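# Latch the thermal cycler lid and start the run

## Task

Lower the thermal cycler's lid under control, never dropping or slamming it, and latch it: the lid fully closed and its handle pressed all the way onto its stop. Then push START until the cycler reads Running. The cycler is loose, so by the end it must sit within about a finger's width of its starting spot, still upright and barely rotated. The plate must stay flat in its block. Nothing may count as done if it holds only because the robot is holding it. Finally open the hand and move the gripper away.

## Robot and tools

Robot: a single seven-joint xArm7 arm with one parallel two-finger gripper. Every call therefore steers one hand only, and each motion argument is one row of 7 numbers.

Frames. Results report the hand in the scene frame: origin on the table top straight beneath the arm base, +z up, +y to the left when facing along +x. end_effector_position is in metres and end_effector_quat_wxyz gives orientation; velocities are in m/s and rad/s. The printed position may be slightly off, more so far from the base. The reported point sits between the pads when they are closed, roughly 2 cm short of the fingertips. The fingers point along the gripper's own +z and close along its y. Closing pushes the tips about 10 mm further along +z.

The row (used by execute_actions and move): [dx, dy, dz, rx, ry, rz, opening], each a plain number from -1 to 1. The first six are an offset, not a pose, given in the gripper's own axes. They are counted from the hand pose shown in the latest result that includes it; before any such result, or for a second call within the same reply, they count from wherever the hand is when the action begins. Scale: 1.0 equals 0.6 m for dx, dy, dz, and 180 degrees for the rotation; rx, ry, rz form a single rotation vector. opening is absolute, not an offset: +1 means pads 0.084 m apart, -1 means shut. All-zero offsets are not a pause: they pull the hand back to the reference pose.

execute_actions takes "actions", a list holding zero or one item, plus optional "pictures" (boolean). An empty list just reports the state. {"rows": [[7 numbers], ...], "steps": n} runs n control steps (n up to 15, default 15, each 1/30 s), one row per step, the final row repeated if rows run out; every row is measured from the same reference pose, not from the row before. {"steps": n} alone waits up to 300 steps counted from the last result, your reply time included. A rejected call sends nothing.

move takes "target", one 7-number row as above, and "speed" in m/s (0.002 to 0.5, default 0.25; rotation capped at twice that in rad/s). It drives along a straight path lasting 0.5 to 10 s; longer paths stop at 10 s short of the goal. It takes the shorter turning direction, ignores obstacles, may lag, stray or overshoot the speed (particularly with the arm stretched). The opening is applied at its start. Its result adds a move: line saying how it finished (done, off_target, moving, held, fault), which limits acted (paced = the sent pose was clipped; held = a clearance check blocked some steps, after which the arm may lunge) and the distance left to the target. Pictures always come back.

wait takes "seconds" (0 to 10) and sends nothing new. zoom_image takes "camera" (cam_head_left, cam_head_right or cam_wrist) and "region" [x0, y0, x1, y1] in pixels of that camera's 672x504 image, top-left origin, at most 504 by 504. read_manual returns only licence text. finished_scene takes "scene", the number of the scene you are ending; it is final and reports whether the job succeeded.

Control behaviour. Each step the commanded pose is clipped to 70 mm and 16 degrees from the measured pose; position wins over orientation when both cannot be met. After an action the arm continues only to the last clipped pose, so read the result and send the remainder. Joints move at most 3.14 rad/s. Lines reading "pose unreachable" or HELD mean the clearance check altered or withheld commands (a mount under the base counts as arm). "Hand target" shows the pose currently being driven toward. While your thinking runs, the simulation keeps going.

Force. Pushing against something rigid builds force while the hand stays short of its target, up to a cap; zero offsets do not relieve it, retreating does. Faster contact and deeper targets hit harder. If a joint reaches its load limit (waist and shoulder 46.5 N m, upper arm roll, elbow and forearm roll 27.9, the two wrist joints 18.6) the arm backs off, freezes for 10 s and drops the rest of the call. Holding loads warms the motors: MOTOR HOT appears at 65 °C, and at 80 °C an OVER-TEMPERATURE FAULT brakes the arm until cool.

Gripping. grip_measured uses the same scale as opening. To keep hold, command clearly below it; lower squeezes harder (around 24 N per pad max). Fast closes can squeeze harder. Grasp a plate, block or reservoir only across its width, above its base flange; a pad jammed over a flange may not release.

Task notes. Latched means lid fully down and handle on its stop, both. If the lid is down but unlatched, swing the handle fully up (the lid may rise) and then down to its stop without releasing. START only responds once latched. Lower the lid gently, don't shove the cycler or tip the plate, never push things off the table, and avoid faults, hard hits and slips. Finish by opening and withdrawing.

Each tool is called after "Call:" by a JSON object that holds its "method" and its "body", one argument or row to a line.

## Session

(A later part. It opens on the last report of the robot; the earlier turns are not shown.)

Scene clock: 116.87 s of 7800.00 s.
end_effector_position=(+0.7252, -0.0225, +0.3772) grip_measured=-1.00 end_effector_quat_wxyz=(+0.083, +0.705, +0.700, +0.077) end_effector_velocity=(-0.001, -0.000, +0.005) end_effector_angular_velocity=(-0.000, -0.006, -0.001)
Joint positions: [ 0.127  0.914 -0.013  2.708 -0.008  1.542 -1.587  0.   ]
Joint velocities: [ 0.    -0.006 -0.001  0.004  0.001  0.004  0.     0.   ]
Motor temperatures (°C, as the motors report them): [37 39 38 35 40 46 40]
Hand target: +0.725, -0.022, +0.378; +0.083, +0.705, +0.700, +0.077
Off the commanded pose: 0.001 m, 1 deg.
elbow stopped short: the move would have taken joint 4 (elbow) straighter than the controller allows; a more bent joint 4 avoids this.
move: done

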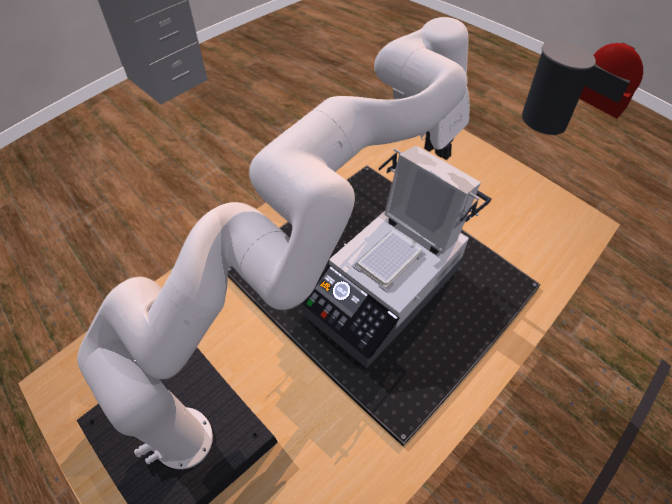

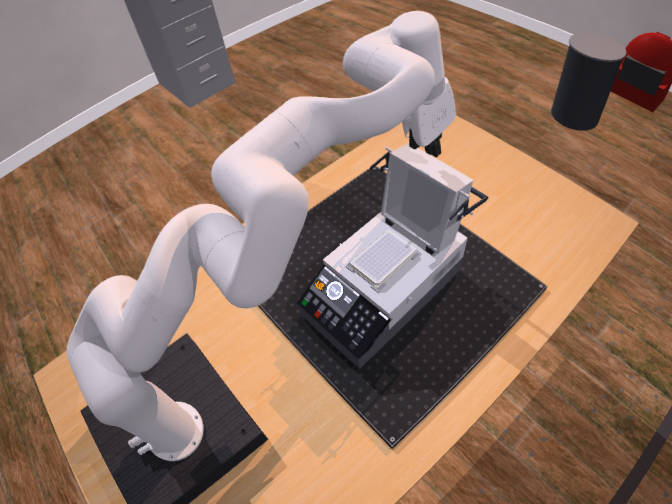

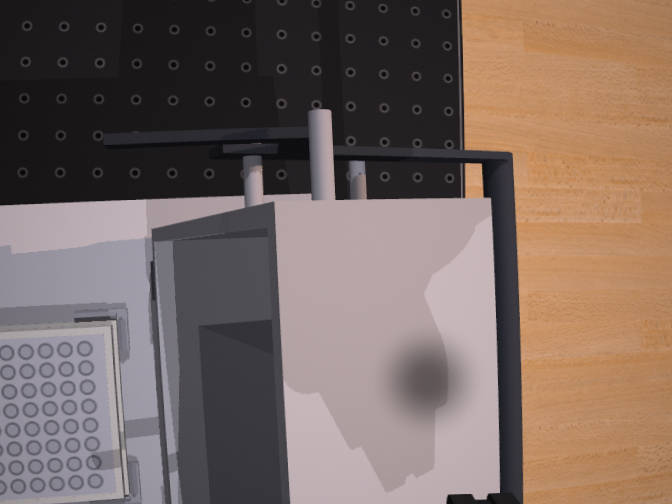

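Call:
{"method": "move", "body": {
  "target": [0.187,-0.145,0,0.057,0.057,-0.497,-1]
}}

Call:
{"method": "move", "body": {
  "target": [0,0,0.15,0,0,0,-1],
  "speed": 0.1
}}

Scene clock: 123.70 s of 7800.00 s.
end_effector_position=(+0.6418, +0.0904, +0.3566) grip_measured=-1.00 end_effector_quat_wxyz=(-0.001, +0.006, +1.000, -0.003) end_effector_velocity=(-0.001, +0.002, -0.000) end_effector_angular_velocity=(+0.001, +0.002, +0.013)
Joint positions: [ 0.192  0.668  0.214  2.271 -0.157  1.597 -2.917  0.   ]
Joint velocities: [ 0.001 -0.001  0.002 -0.002 -0.     0.001 -0.01   0.   ]
Motor temperatures (°C, as the motors report them): [37 39 38 36 40 46 40]
Hand target: +0.642, +0.091, +0.357; -0.001, +0.005, +1.000, -0.003
Off the commanded pose: 0.001 m, 0 deg.
After step 90, 0.27 s passed at rest.
move: done

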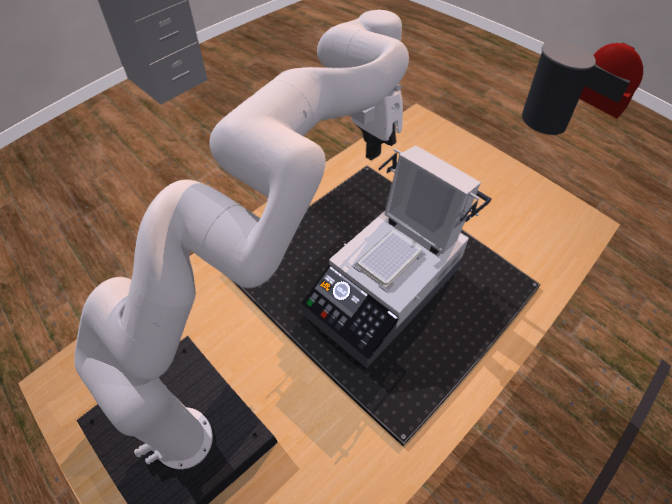

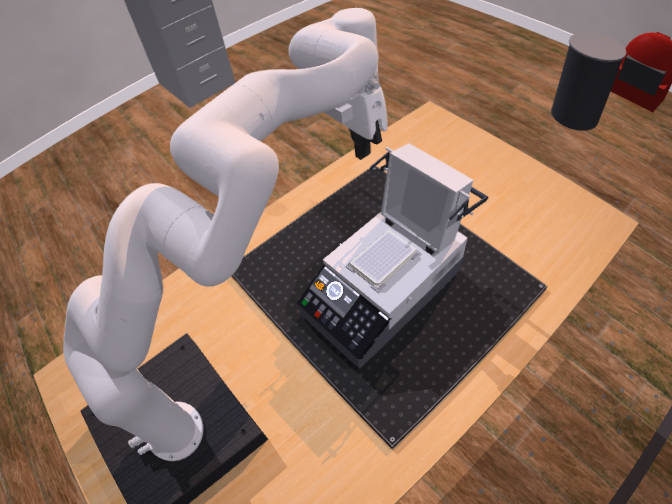

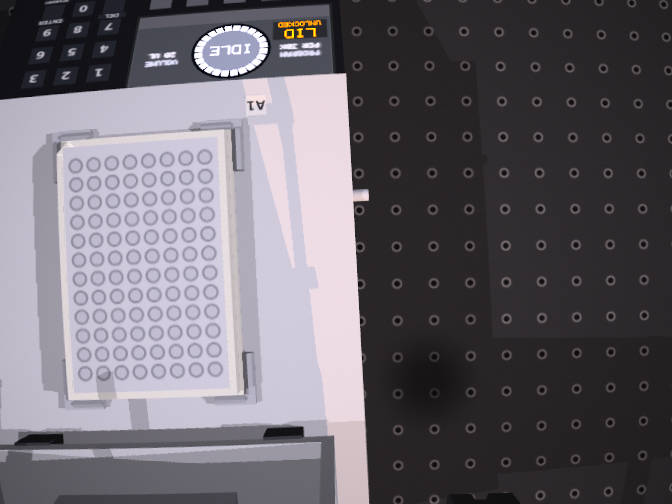

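Scene clock: 125.43 s of 7800.00 s.
end_effector_position=(+0.6401, +0.0890, +0.2655) grip_measured=-1.00 end_effector_quat_wxyz=(-0.004, +0.007, +1.000, -0.004) end_effector_velocity=(+0.000, +0.000, +0.005) end_effector_angular_velocity=(-0.000, -0.003, +0.000)
Joint positions: [ 0.155  0.62   0.215  1.931 -0.154  1.312 -2.902  0.   ]
Joint velocities: [ 0.    -0.004  0.001  0.008 -0.     0.009 -0.     0.   ]
Motor temperatures (°C, as the motors report them): [37 39 38 36 40 46 40]
Hand target: +0.641, +0.089, +0.267; -0.001, +0.007, +1.000, -0.003
Off the commanded pose: 0.002 m, 0 deg.
move: done

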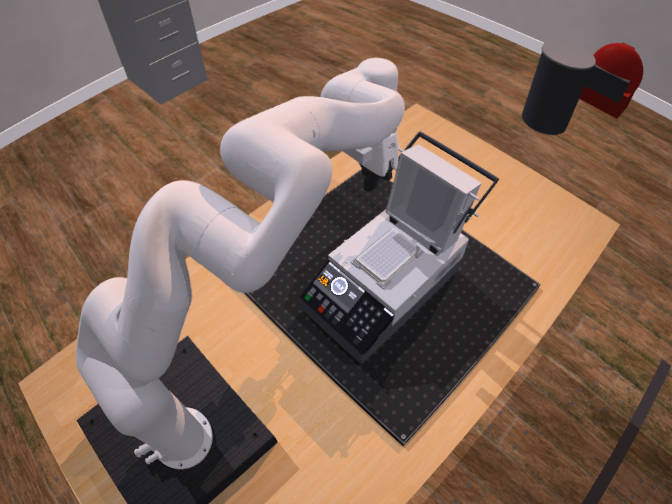

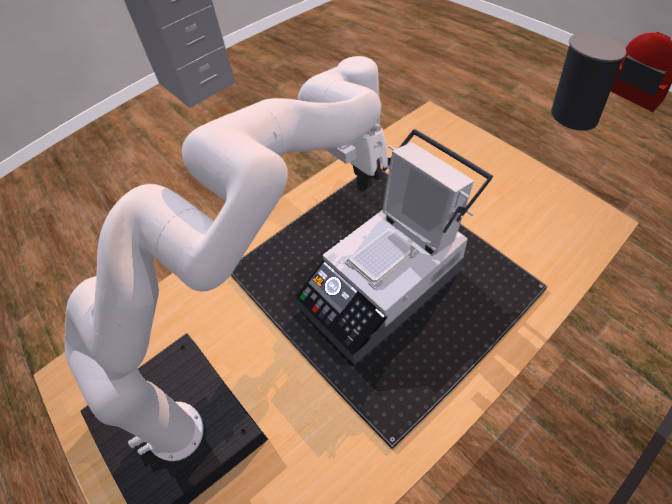

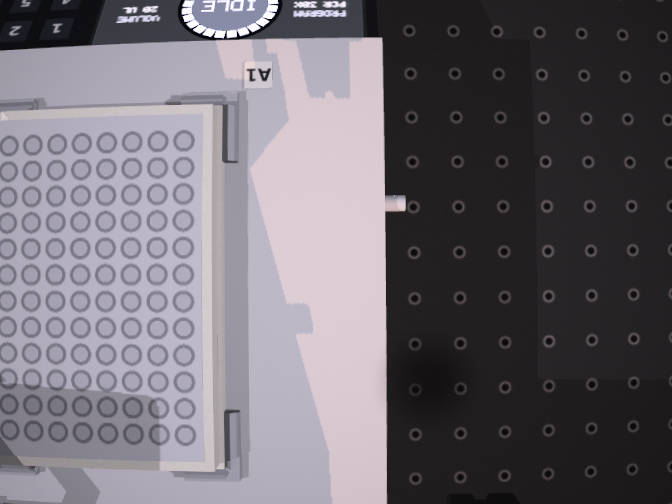

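Call:
{"method": "move", "body": {
  "target": [0,0,-0.15,0,0,0,-1],
  "speed": 0.06
}}

Scene clock: 128.10 s of 7800.00 s.
end_effector_position=(+0.6408, +0.0901, +0.3549) grip_measured=-1.00 end_effector_quat_wxyz=(-0.004, +0.006, +1.000, -0.004) end_effector_velocity=(+0.000, -0.001, +0.002) end_effector_angular_velocity=(-0.000, +0.002, -0.001)
Joint positions: [ 0.192  0.67   0.214  2.272 -0.157  1.601 -2.917  0.   ]
Joint velocities: [ 0.003  0.009 -0.002  0.022 -0.     0.015 -0.001  0.   ]
Motor temperatures (°C, as the motors report them): [37 39 38 36 40 46 40]
Hand target: +0.641, +0.090, +0.355; -0.004, +0.006, +1.000, -0.004
Off the commanded pose: 0.001 m, 0 deg.
move: done

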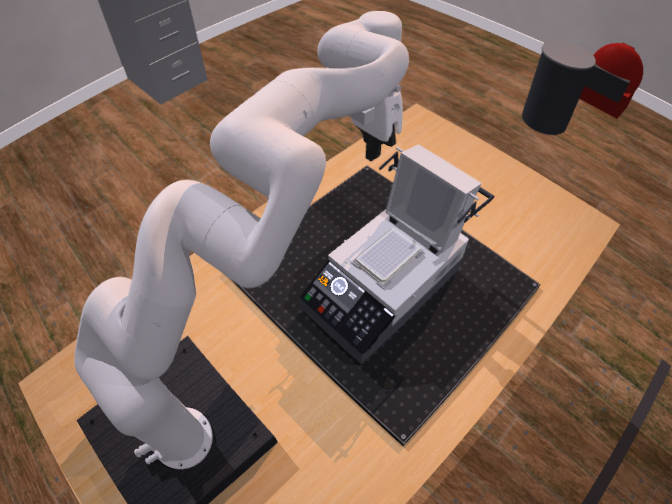

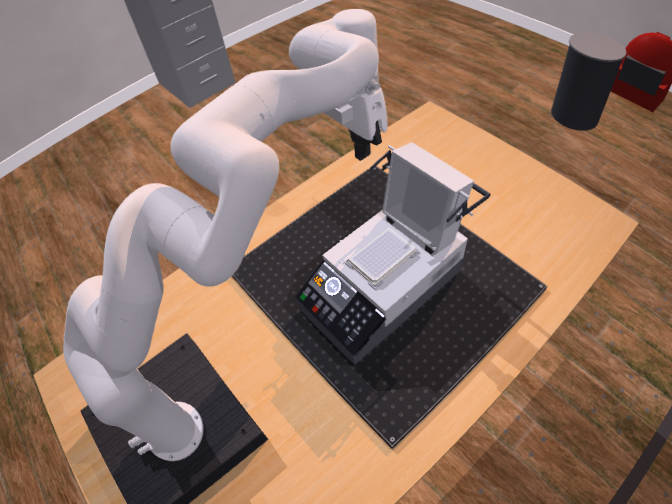

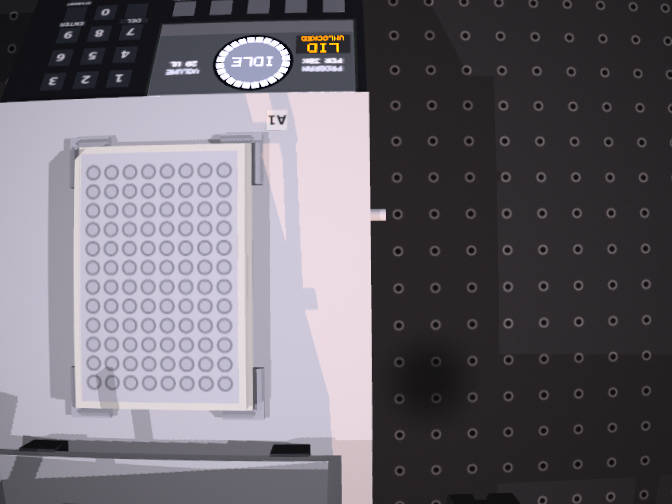

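Call:
{"method": "move", "body": {
  "target": [-0.215,-0.18,0.0,-0.074,-0.074,0.495,-0.6]
}}

Call:
{"method": "move", "body": {
  "target": [0,0,0.03,0,0,0,-0.3],
  "speed": 0.05
}}

Scene clock: 134.60 s of 7800.00 s.
end_effector_position=(+0.7671, -0.0201, +0.3549) grip_measured=-0.62 end_effector_quat_wxyz=(+0.124, +0.699, +0.694, +0.116) end_effector_velocity=(+0.001, -0.001, +0.000) end_effector_angular_velocity=(+0.003, -0.003, -0.009)
Joint positions: [ 0.13   0.979 -0.007  2.709 -0.015  1.362 -1.582  0.017]
Joint velocities: [ 0.    -0.    -0.004 -0.001  0.004 -0.004  0.008  0.   ]
Motor temperatures (°C, as the motors report them): [37 39 38 36 40 46 40]
Hand target: +0.767, -0.020, +0.355; +0.124, +0.699, +0.694, +0.116
Off the commanded pose: 0.001 m, 3 deg.
elbow stopped short: the move would have taken joint 4 (elbow) straighter than the controller allows; a more bent joint 4 avoids this.
move: off_target

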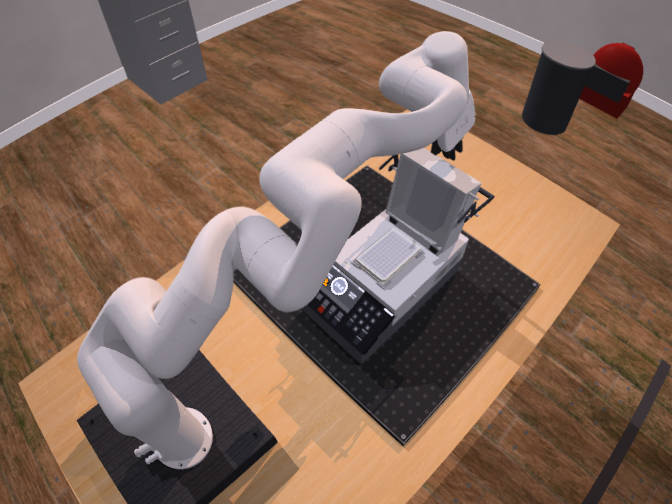

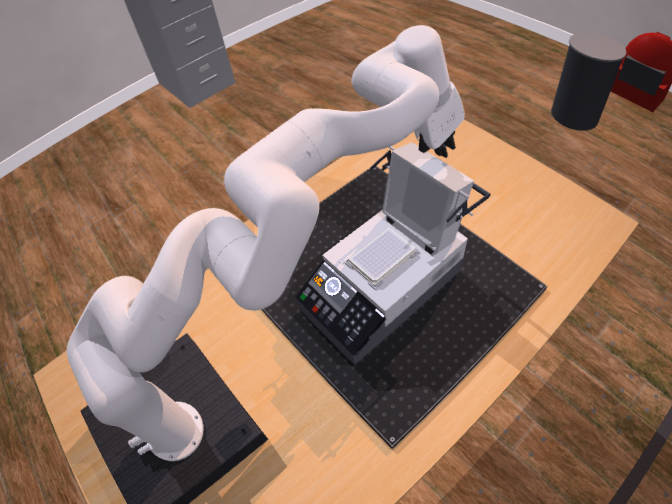

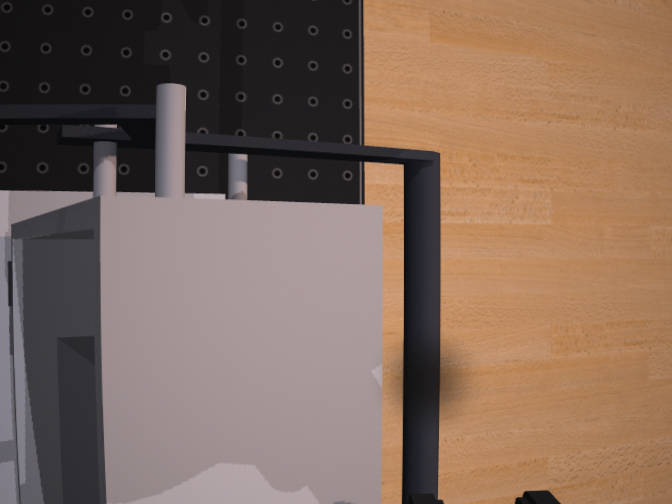

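Scene clock: 135.33 s of 7800.00 s.
end_effector_position=(+0.7736, -0.0204, +0.3417) grip_measured=-0.32 end_effector_quat_wxyz=(+0.127, +0.699, +0.694, +0.118) end_effector_velocity=(-0.000, -0.000, -0.004) end_effector_angular_velocity=(+0.000, +0.006, -0.001)
Joint positions: [ 0.129  0.995 -0.007  2.695 -0.015  1.326 -1.581  0.03 ]
Joint velocities: [-0.    -0.007  0.    -0.022  0.    -0.009  0.001  0.   ]
Motor temperatures (°C, as the motors report them): [37 39 38 36 40 46 40]
Hand target: +0.773, -0.020, +0.338; +0.124, +0.699, +0.694, +0.116
Off the commanded pose: 0.004 m, 0 deg.
move: off_target

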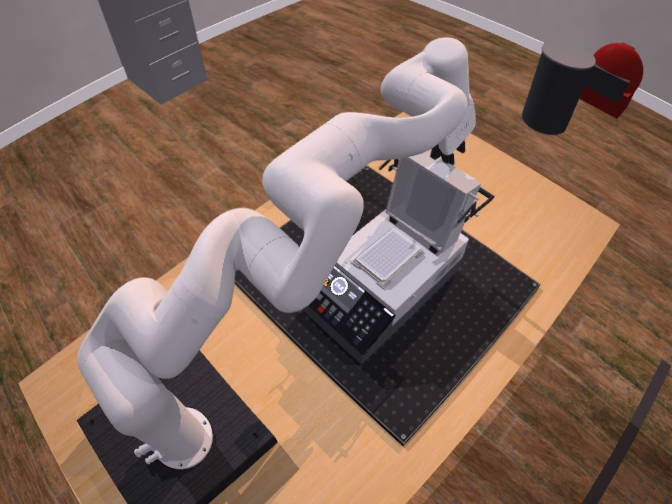

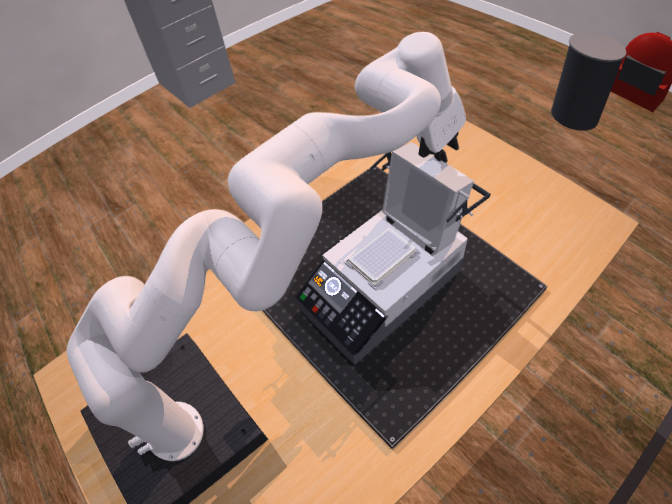

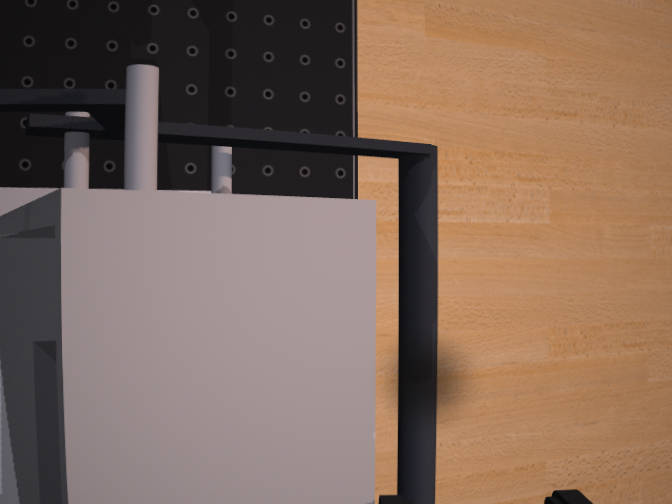

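Call:
{"method": "move", "body": {
  "target": [0,0.018,-0.003,0,0,0.014,-0.35],
  "speed": 0.03
}}

Call:
{"method": "move", "body": {
  "target": [0,0,0.035,0,0,0,-0.35],
  "speed": 0.03
}}

Scene clock: 138.37 s of 7800.00 s.
end_effector_position=(+0.7822, -0.0205, +0.3463) grip_measured=-0.37 end_effector_quat_wxyz=(+0.137, +0.711, +0.676, +0.134) end_effector_velocity=(+0.001, -0.000, +0.003) end_effector_angular_velocity=(+0.000, -0.007, -0.001)
Joint positions: [ 0.13   1.005 -0.013  2.708 -0.01   1.292 -1.539  0.028]
Joint velocities: [ 0.    -0.003 -0.001  0.001  0.001 -0.003  0.     0.   ]
Motor temperatures (°C, as the motors report them): [37 39 38 36 40 46 40]
Hand target: +0.782, -0.020, +0.347; +0.138, +0.711, +0.676, +0.135
Off the commanded pose: 0.001 m, 2 deg.
elbow stopped short: the move would have taken joint 4 (elbow) straighter than the controller allows; a more bent joint 4 avoids this.
move: done

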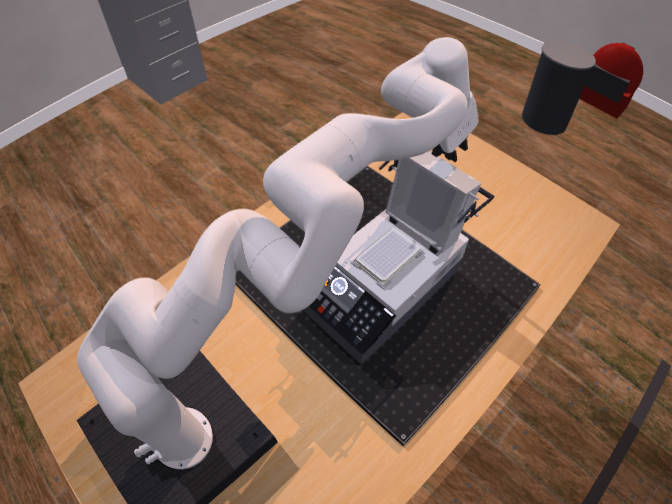

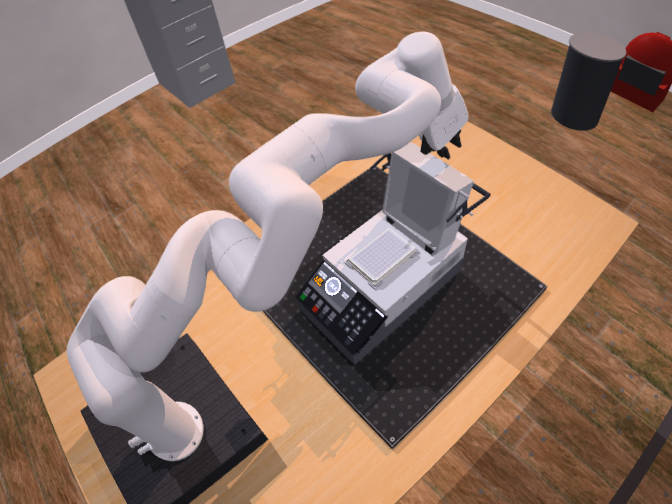

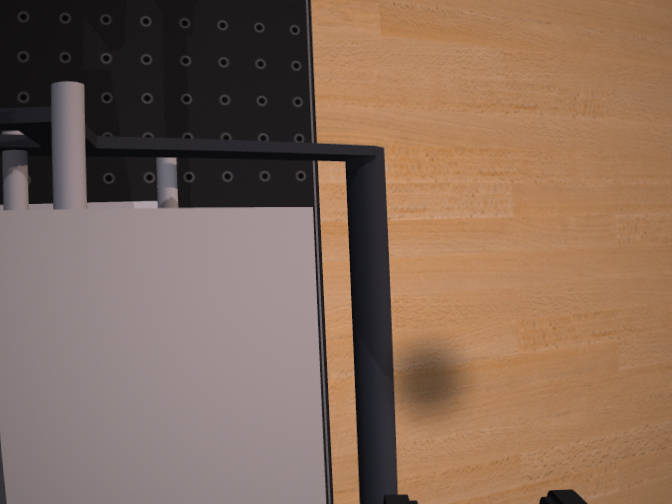

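Scene clock: 139.37 s of 7800.00 s.
end_effector_position=(+0.7897, -0.0208, +0.3270) grip_measured=-0.37 end_effector_quat_wxyz=(+0.138, +0.711, +0.676, +0.136) end_effector_velocity=(+0.001, -0.001, +0.003) end_effector_angular_velocity=(-0.001, -0.006, -0.001)
Joint positions: [ 0.13   1.038 -0.013  2.709 -0.009  1.256 -1.539  0.028]
Joint velocities: [ 0.    -0.001 -0.002  0.002  0.    -0.003  0.    -0.   ]
Motor temperatures (°C, as the motors report them): [37 39 38 36 40 46 40]
Hand target: +0.790, -0.021, +0.327; +0.138, +0.711, +0.676, +0.135
Off the commanded pose: 0.000 m, 0 deg.
elbow stopped short: the move would have taken joint 4 (elbow) straighter than the controller allows; a more bent joint 4 avoids this.
move: done

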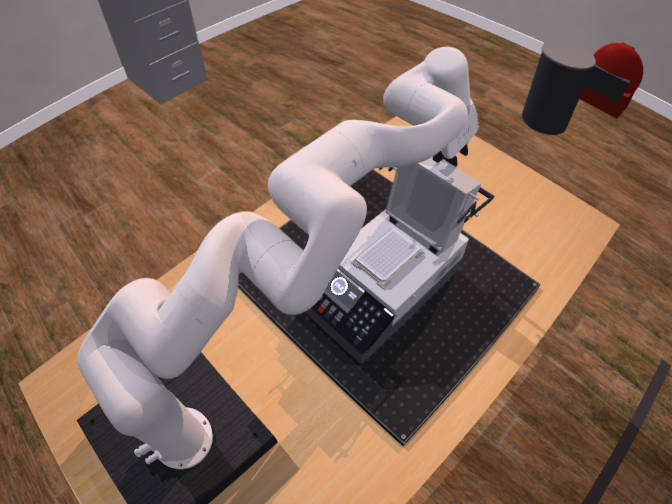

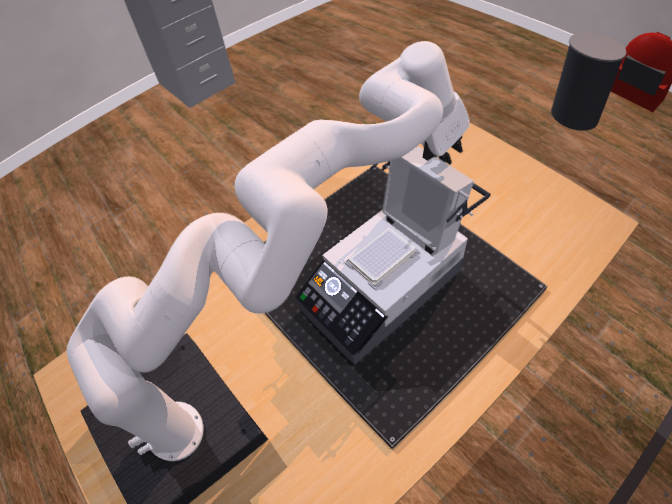

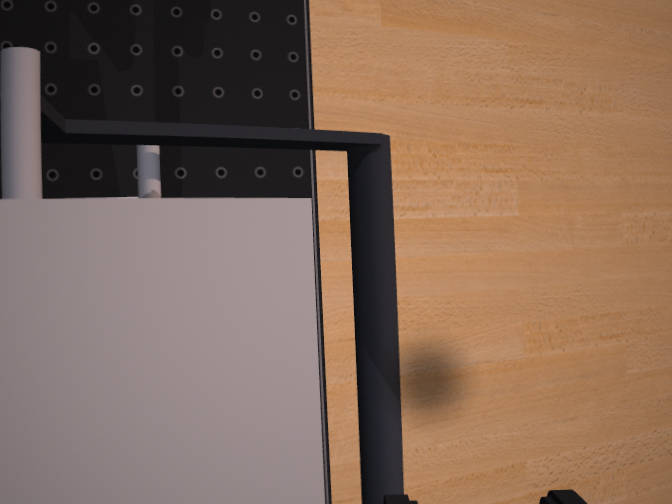

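Call:
{"method": "move", "body": {
  "target": [0,-0.004,0.016,0,0,0,-0.35],
  "speed": 0.03
}}

Call:
{"method": "move", "body": {
  "target": [0,-0.05,-0.026,0.03,0,0,-0.35],
  "speed": 0.03
}}

Call:
{"method": "move", "body": {
  "target": [0,-0.035,-0.012,0.045,0,0,-0.3],
  "speed": 0.03
}}

Scene clock: 141.83 s of 7800.00 s.
end_effector_position=(+0.7913, -0.0209, +0.3174) grip_measured=-0.37 end_effector_quat_wxyz=(+0.138, +0.711, +0.676, +0.135) end_effector_velocity=(+0.000, +0.000, +0.002) end_effector_angular_velocity=(-0.000, -0.013, +0.000)
Joint positions: [ 0.13   1.012 -0.013  2.635 -0.009  1.21  -1.538  0.028]
Joint velocities: [ 0.001 -0.073 -0.    -0.131 -0.001 -0.072  0.001  0.   ]
Motor temperatures (°C, as the motors report them): [37 40 38 36 40 46 40]
Hand target: +0.791, -0.021, +0.317; +0.138, +0.711, +0.676, +0.135
Off the commanded pose: 0.000 m, 0 deg.
move: done

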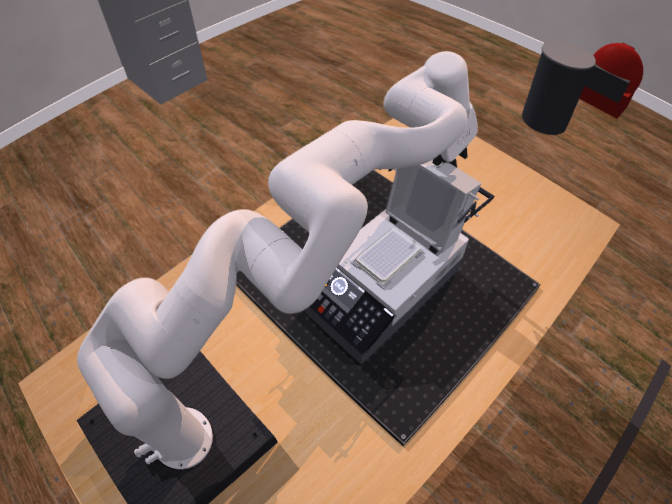

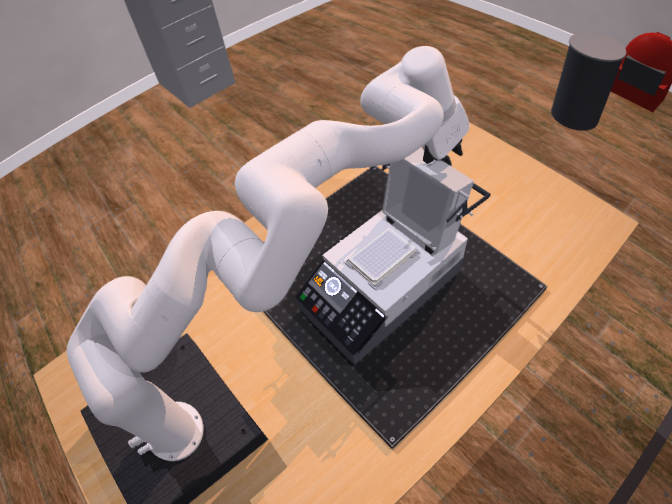

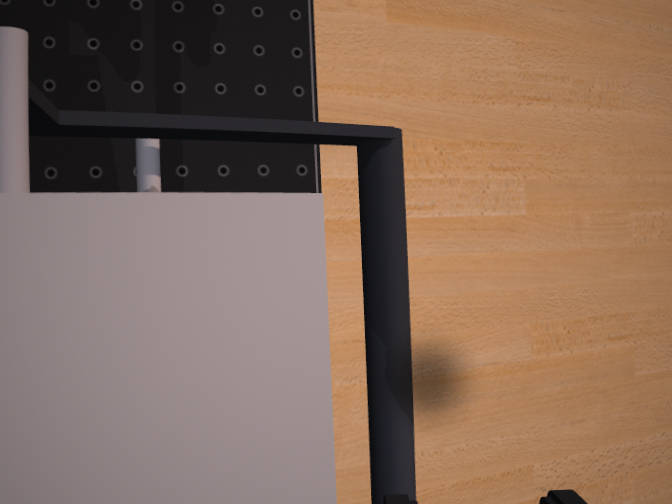

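Scene clock: 143.67 s of 7800.00 s.
end_effector_position=(+0.7584, -0.0194, +0.3226) grip_measured=-0.37 end_effector_quat_wxyz=(+0.106, +0.717, +0.681, +0.104) end_effector_velocity=(-0.002, +0.001, -0.002) end_effector_angular_velocity=(+0.001, +0.007, +0.000)
Joint positions: [ 0.132  0.862 -0.013  2.423 -0.009  1.237 -1.537  0.028]
Joint velocities: [ 0.    -0.006  0.    -0.013  0.001  0.     0.    -0.   ]
Motor temperatures (°C, as the motors report them): [37 40 38 36 40 46 40]
Hand target: +0.758, -0.019, +0.321; +0.104, +0.717, +0.682, +0.103
Off the commanded pose: 0.002 m, 0 deg.
move: done

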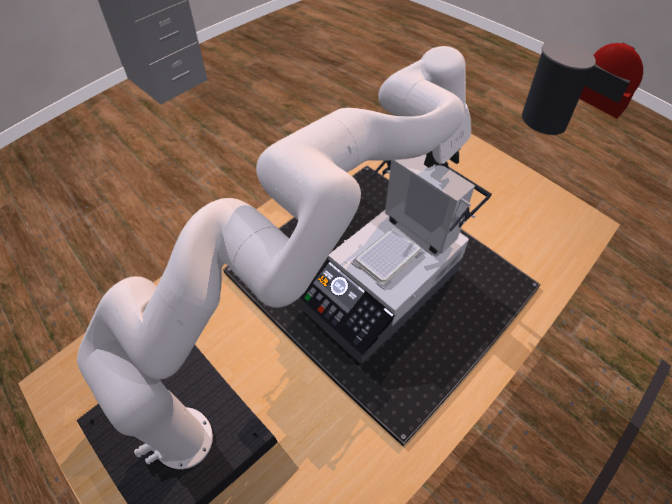

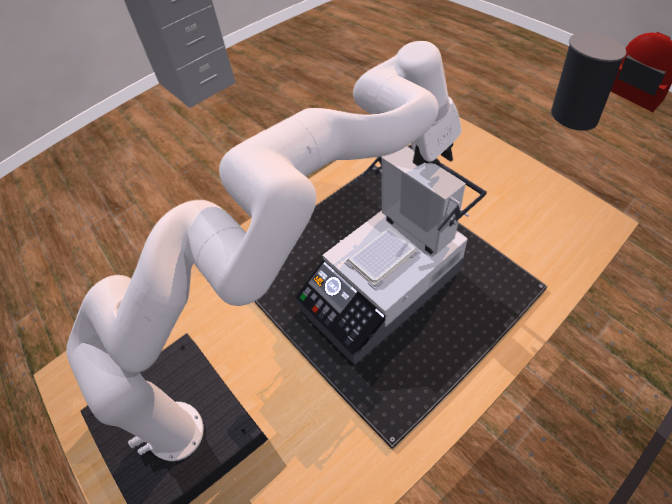

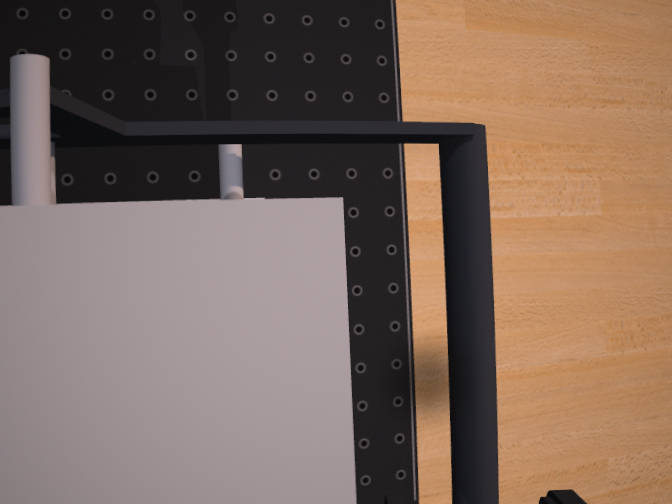

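Scene clock: 146.27 s of 7800.00 s.
end_effector_position=(+0.7358, -0.0185, +0.3244) grip_measured=-0.32 end_effector_quat_wxyz=(+0.065, +0.722, +0.686, +0.066) end_effector_velocity=(-0.001, +0.001, -0.000) end_effector_angular_velocity=(+0.001, +0.003, +0.001)
Joint positions: [ 0.129  0.995 -0.011  2.711 -0.004  1.504 -1.54   0.03 ]
Joint velocities: [ 0.001 -0.001 -0.001 -0.001  0.001  0.003 -0.     0.   ]
Motor temperatures (°C, as the motors report them): [37 39 38 36 40 46 40]
Hand target: +0.736, -0.018, +0.323; +0.064, +0.722, +0.686, +0.065
Off the commanded pose: 0.001 m, 2 deg.
elbow stopped short: the move would have taken joint 4 (elbow) straighter than the controller allows; a more bent joint 4 avoids this.
move: done

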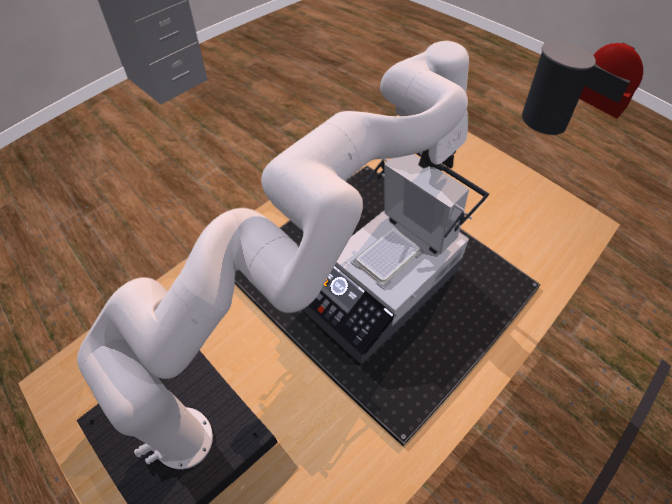

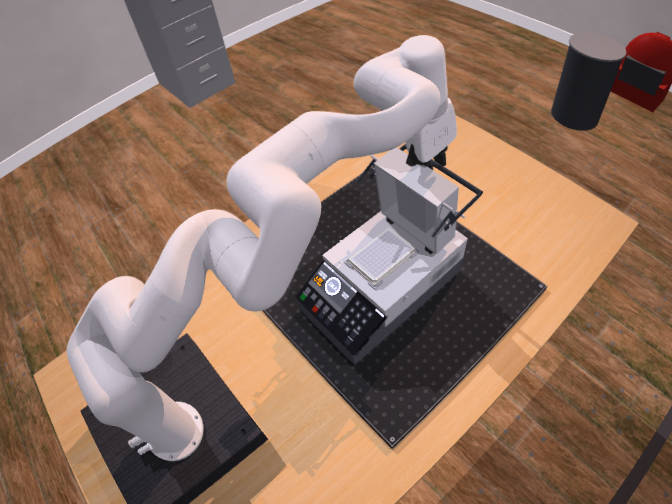

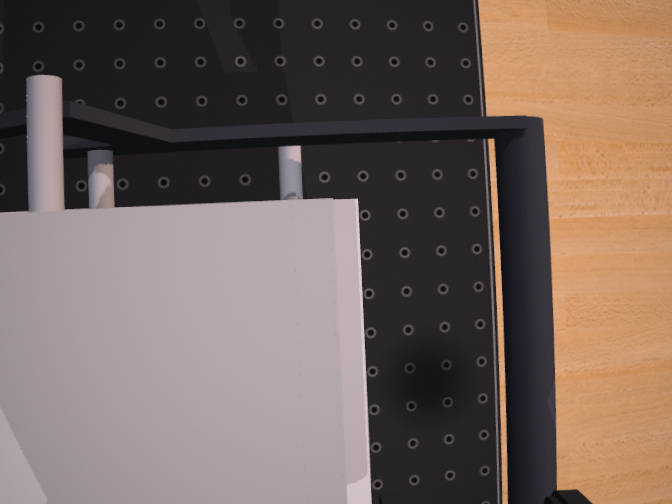

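Call:
{"method": "move", "body": {
  "target": [0,0.006,0.028,0.015,0,0,-0.22],
  "speed": 0.02
}}

Scene clock: 148.77 s of 7800.00 s.
end_effector_position=(+0.7442, -0.0186, +0.3232) grip_measured=-0.24 end_effector_quat_wxyz=(+0.074, +0.720, +0.685, +0.077) end_effector_velocity=(+0.001, -0.000, -0.001) end_effector_angular_velocity=(-0.000, -0.000, -0.000)
Joint positions: [ 0.128  1.009 -0.011  2.723 -0.002  1.473 -1.54   0.034]
Joint velocities: [-0.     0.001 -0.    -0.002 -0.    -0.003  0.    -0.   ]
Motor temperatures (°C, as the motors report them): [37 39 38 36 40 46 40]
Hand target: +0.742, -0.019, +0.308; +0.064, +0.722, +0.686, +0.067
Off the commanded pose: 0.015 m, 4 deg.
elbow stopped short: the move would have taken joint 4 (elbow) straighter than the controller allows; a more bent joint 4 avoids this.
move: off_target

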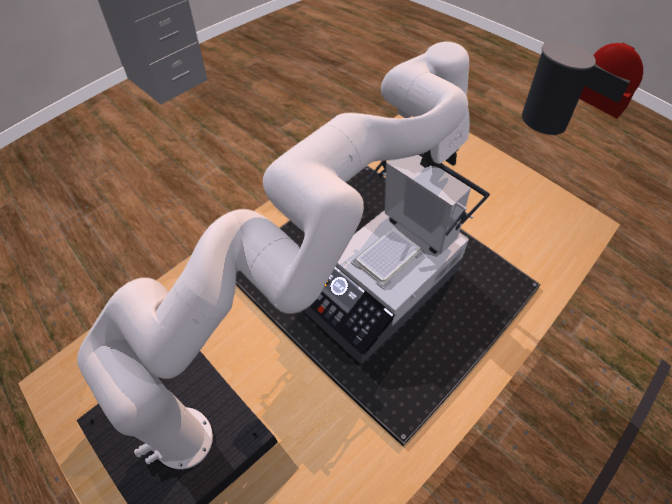

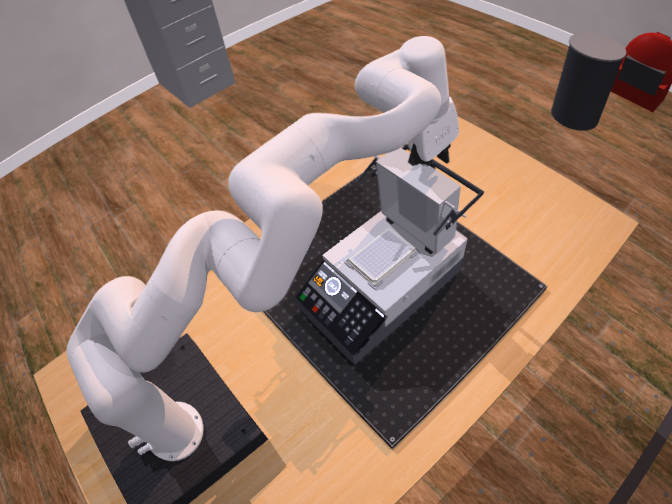

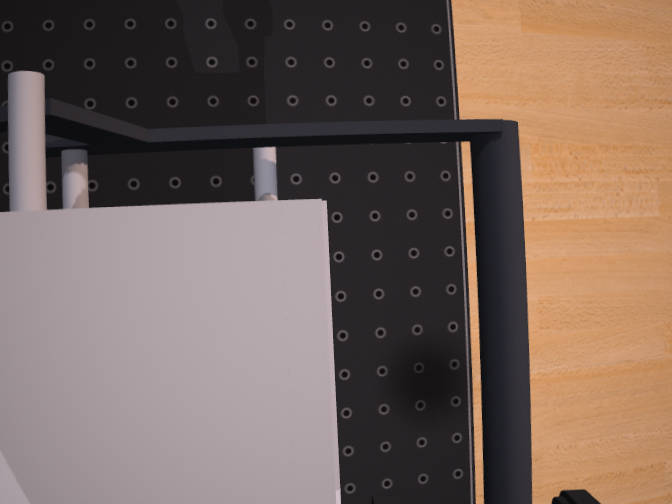

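Call:
{"method": "move", "body": {
  "target": [0,0.017,-0.003,0,0,0,-0.3],
  "speed": 0.03
}}

Call:
{"method": "move", "body": {
  "target": [0,0,0.03,0,0,0,-0.3],
  "speed": 0.03
}}

Scene clock: 151.20 s of 7800.00 s.
end_effector_position=(+0.7523, -0.0190, +0.3240) grip_measured=-0.32 end_effector_quat_wxyz=(+0.085, +0.719, +0.684, +0.088) end_effector_velocity=(+0.001, +0.000, +0.001) end_effector_angular_velocity=(+0.001, -0.006, +0.000)
Joint positions: [ 0.128  1.006 -0.011  2.706 -0.002  1.43  -1.541  0.03 ]
Joint velocities: [ 0.     0.    -0.001  0.001  0.002 -0.005 -0.     0.   ]
Motor temperatures (°C, as the motors report them): [37 39 38 36 40 46 40]
Hand target: +0.753, -0.019, +0.327; +0.087, +0.719, +0.684, +0.090
Off the commanded pose: 0.003 m, 2 deg.
elbow stopped short: the move would have taken joint 4 (elbow) straighter than the controller allows; a more bent joint 4 avoids this.
move: done

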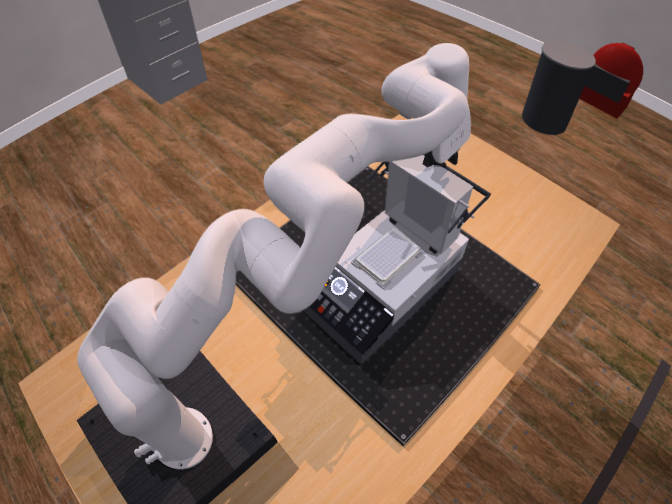

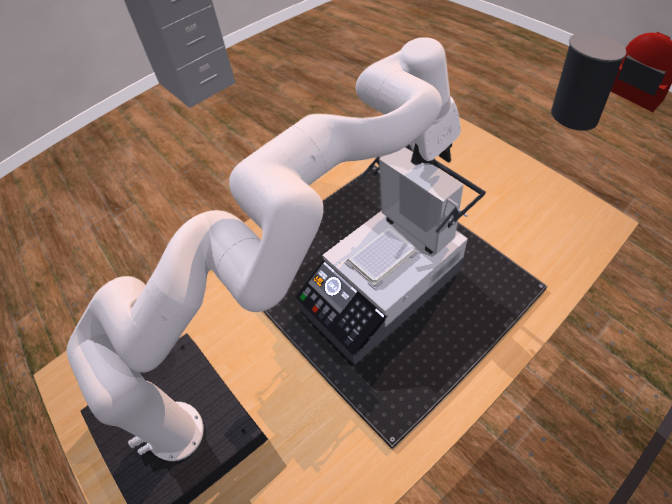

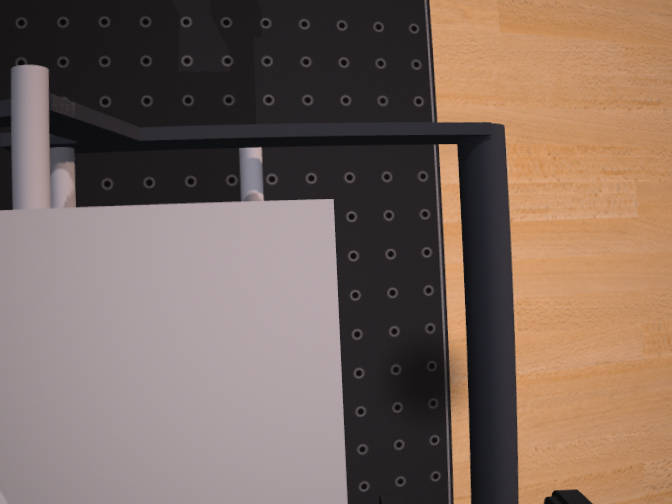

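Scene clock: 152.03 s of 7800.00 s.
end_effector_position=(+0.7600, -0.0191, +0.3200) grip_measured=-0.33 end_effector_quat_wxyz=(+0.094, +0.718, +0.683, +0.097) end_effector_velocity=(+0.001, -0.000, +0.001) end_effector_angular_velocity=(+0.000, -0.012, -0.001)
Joint positions: [ 0.128  0.988 -0.011  2.652 -0.002  1.368 -1.541  0.03 ]
Joint velocities: [-0.    -0.054 -0.    -0.099  0.    -0.057  0.     0.   ]
Motor temperatures (°C, as the motors report them): [37 39 38 36 40 46 40]
Hand target: +0.757, -0.019, +0.307; +0.084, +0.719, +0.684, +0.087
Off the commanded pose: 0.014 m, 1 deg.
move: off_target

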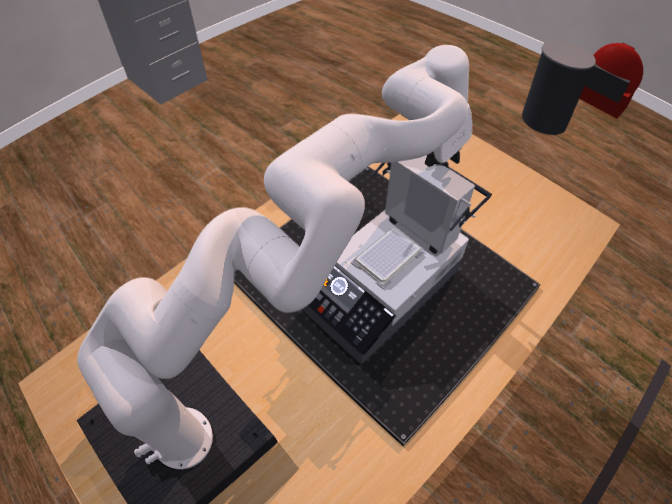

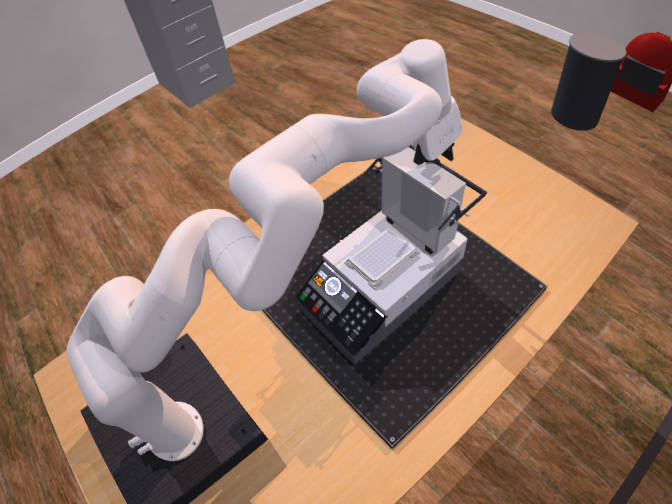

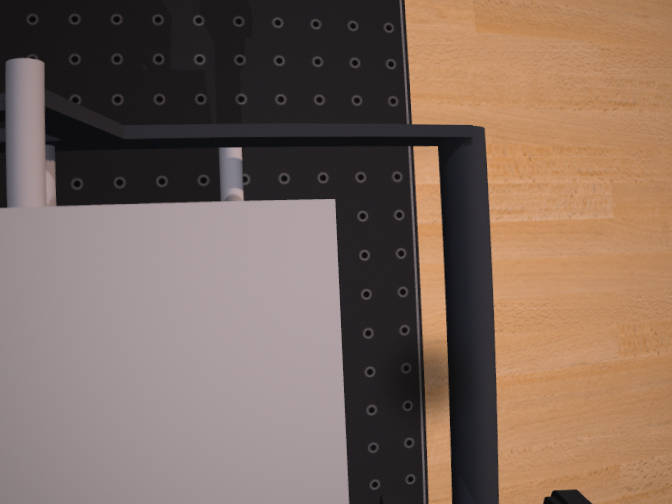

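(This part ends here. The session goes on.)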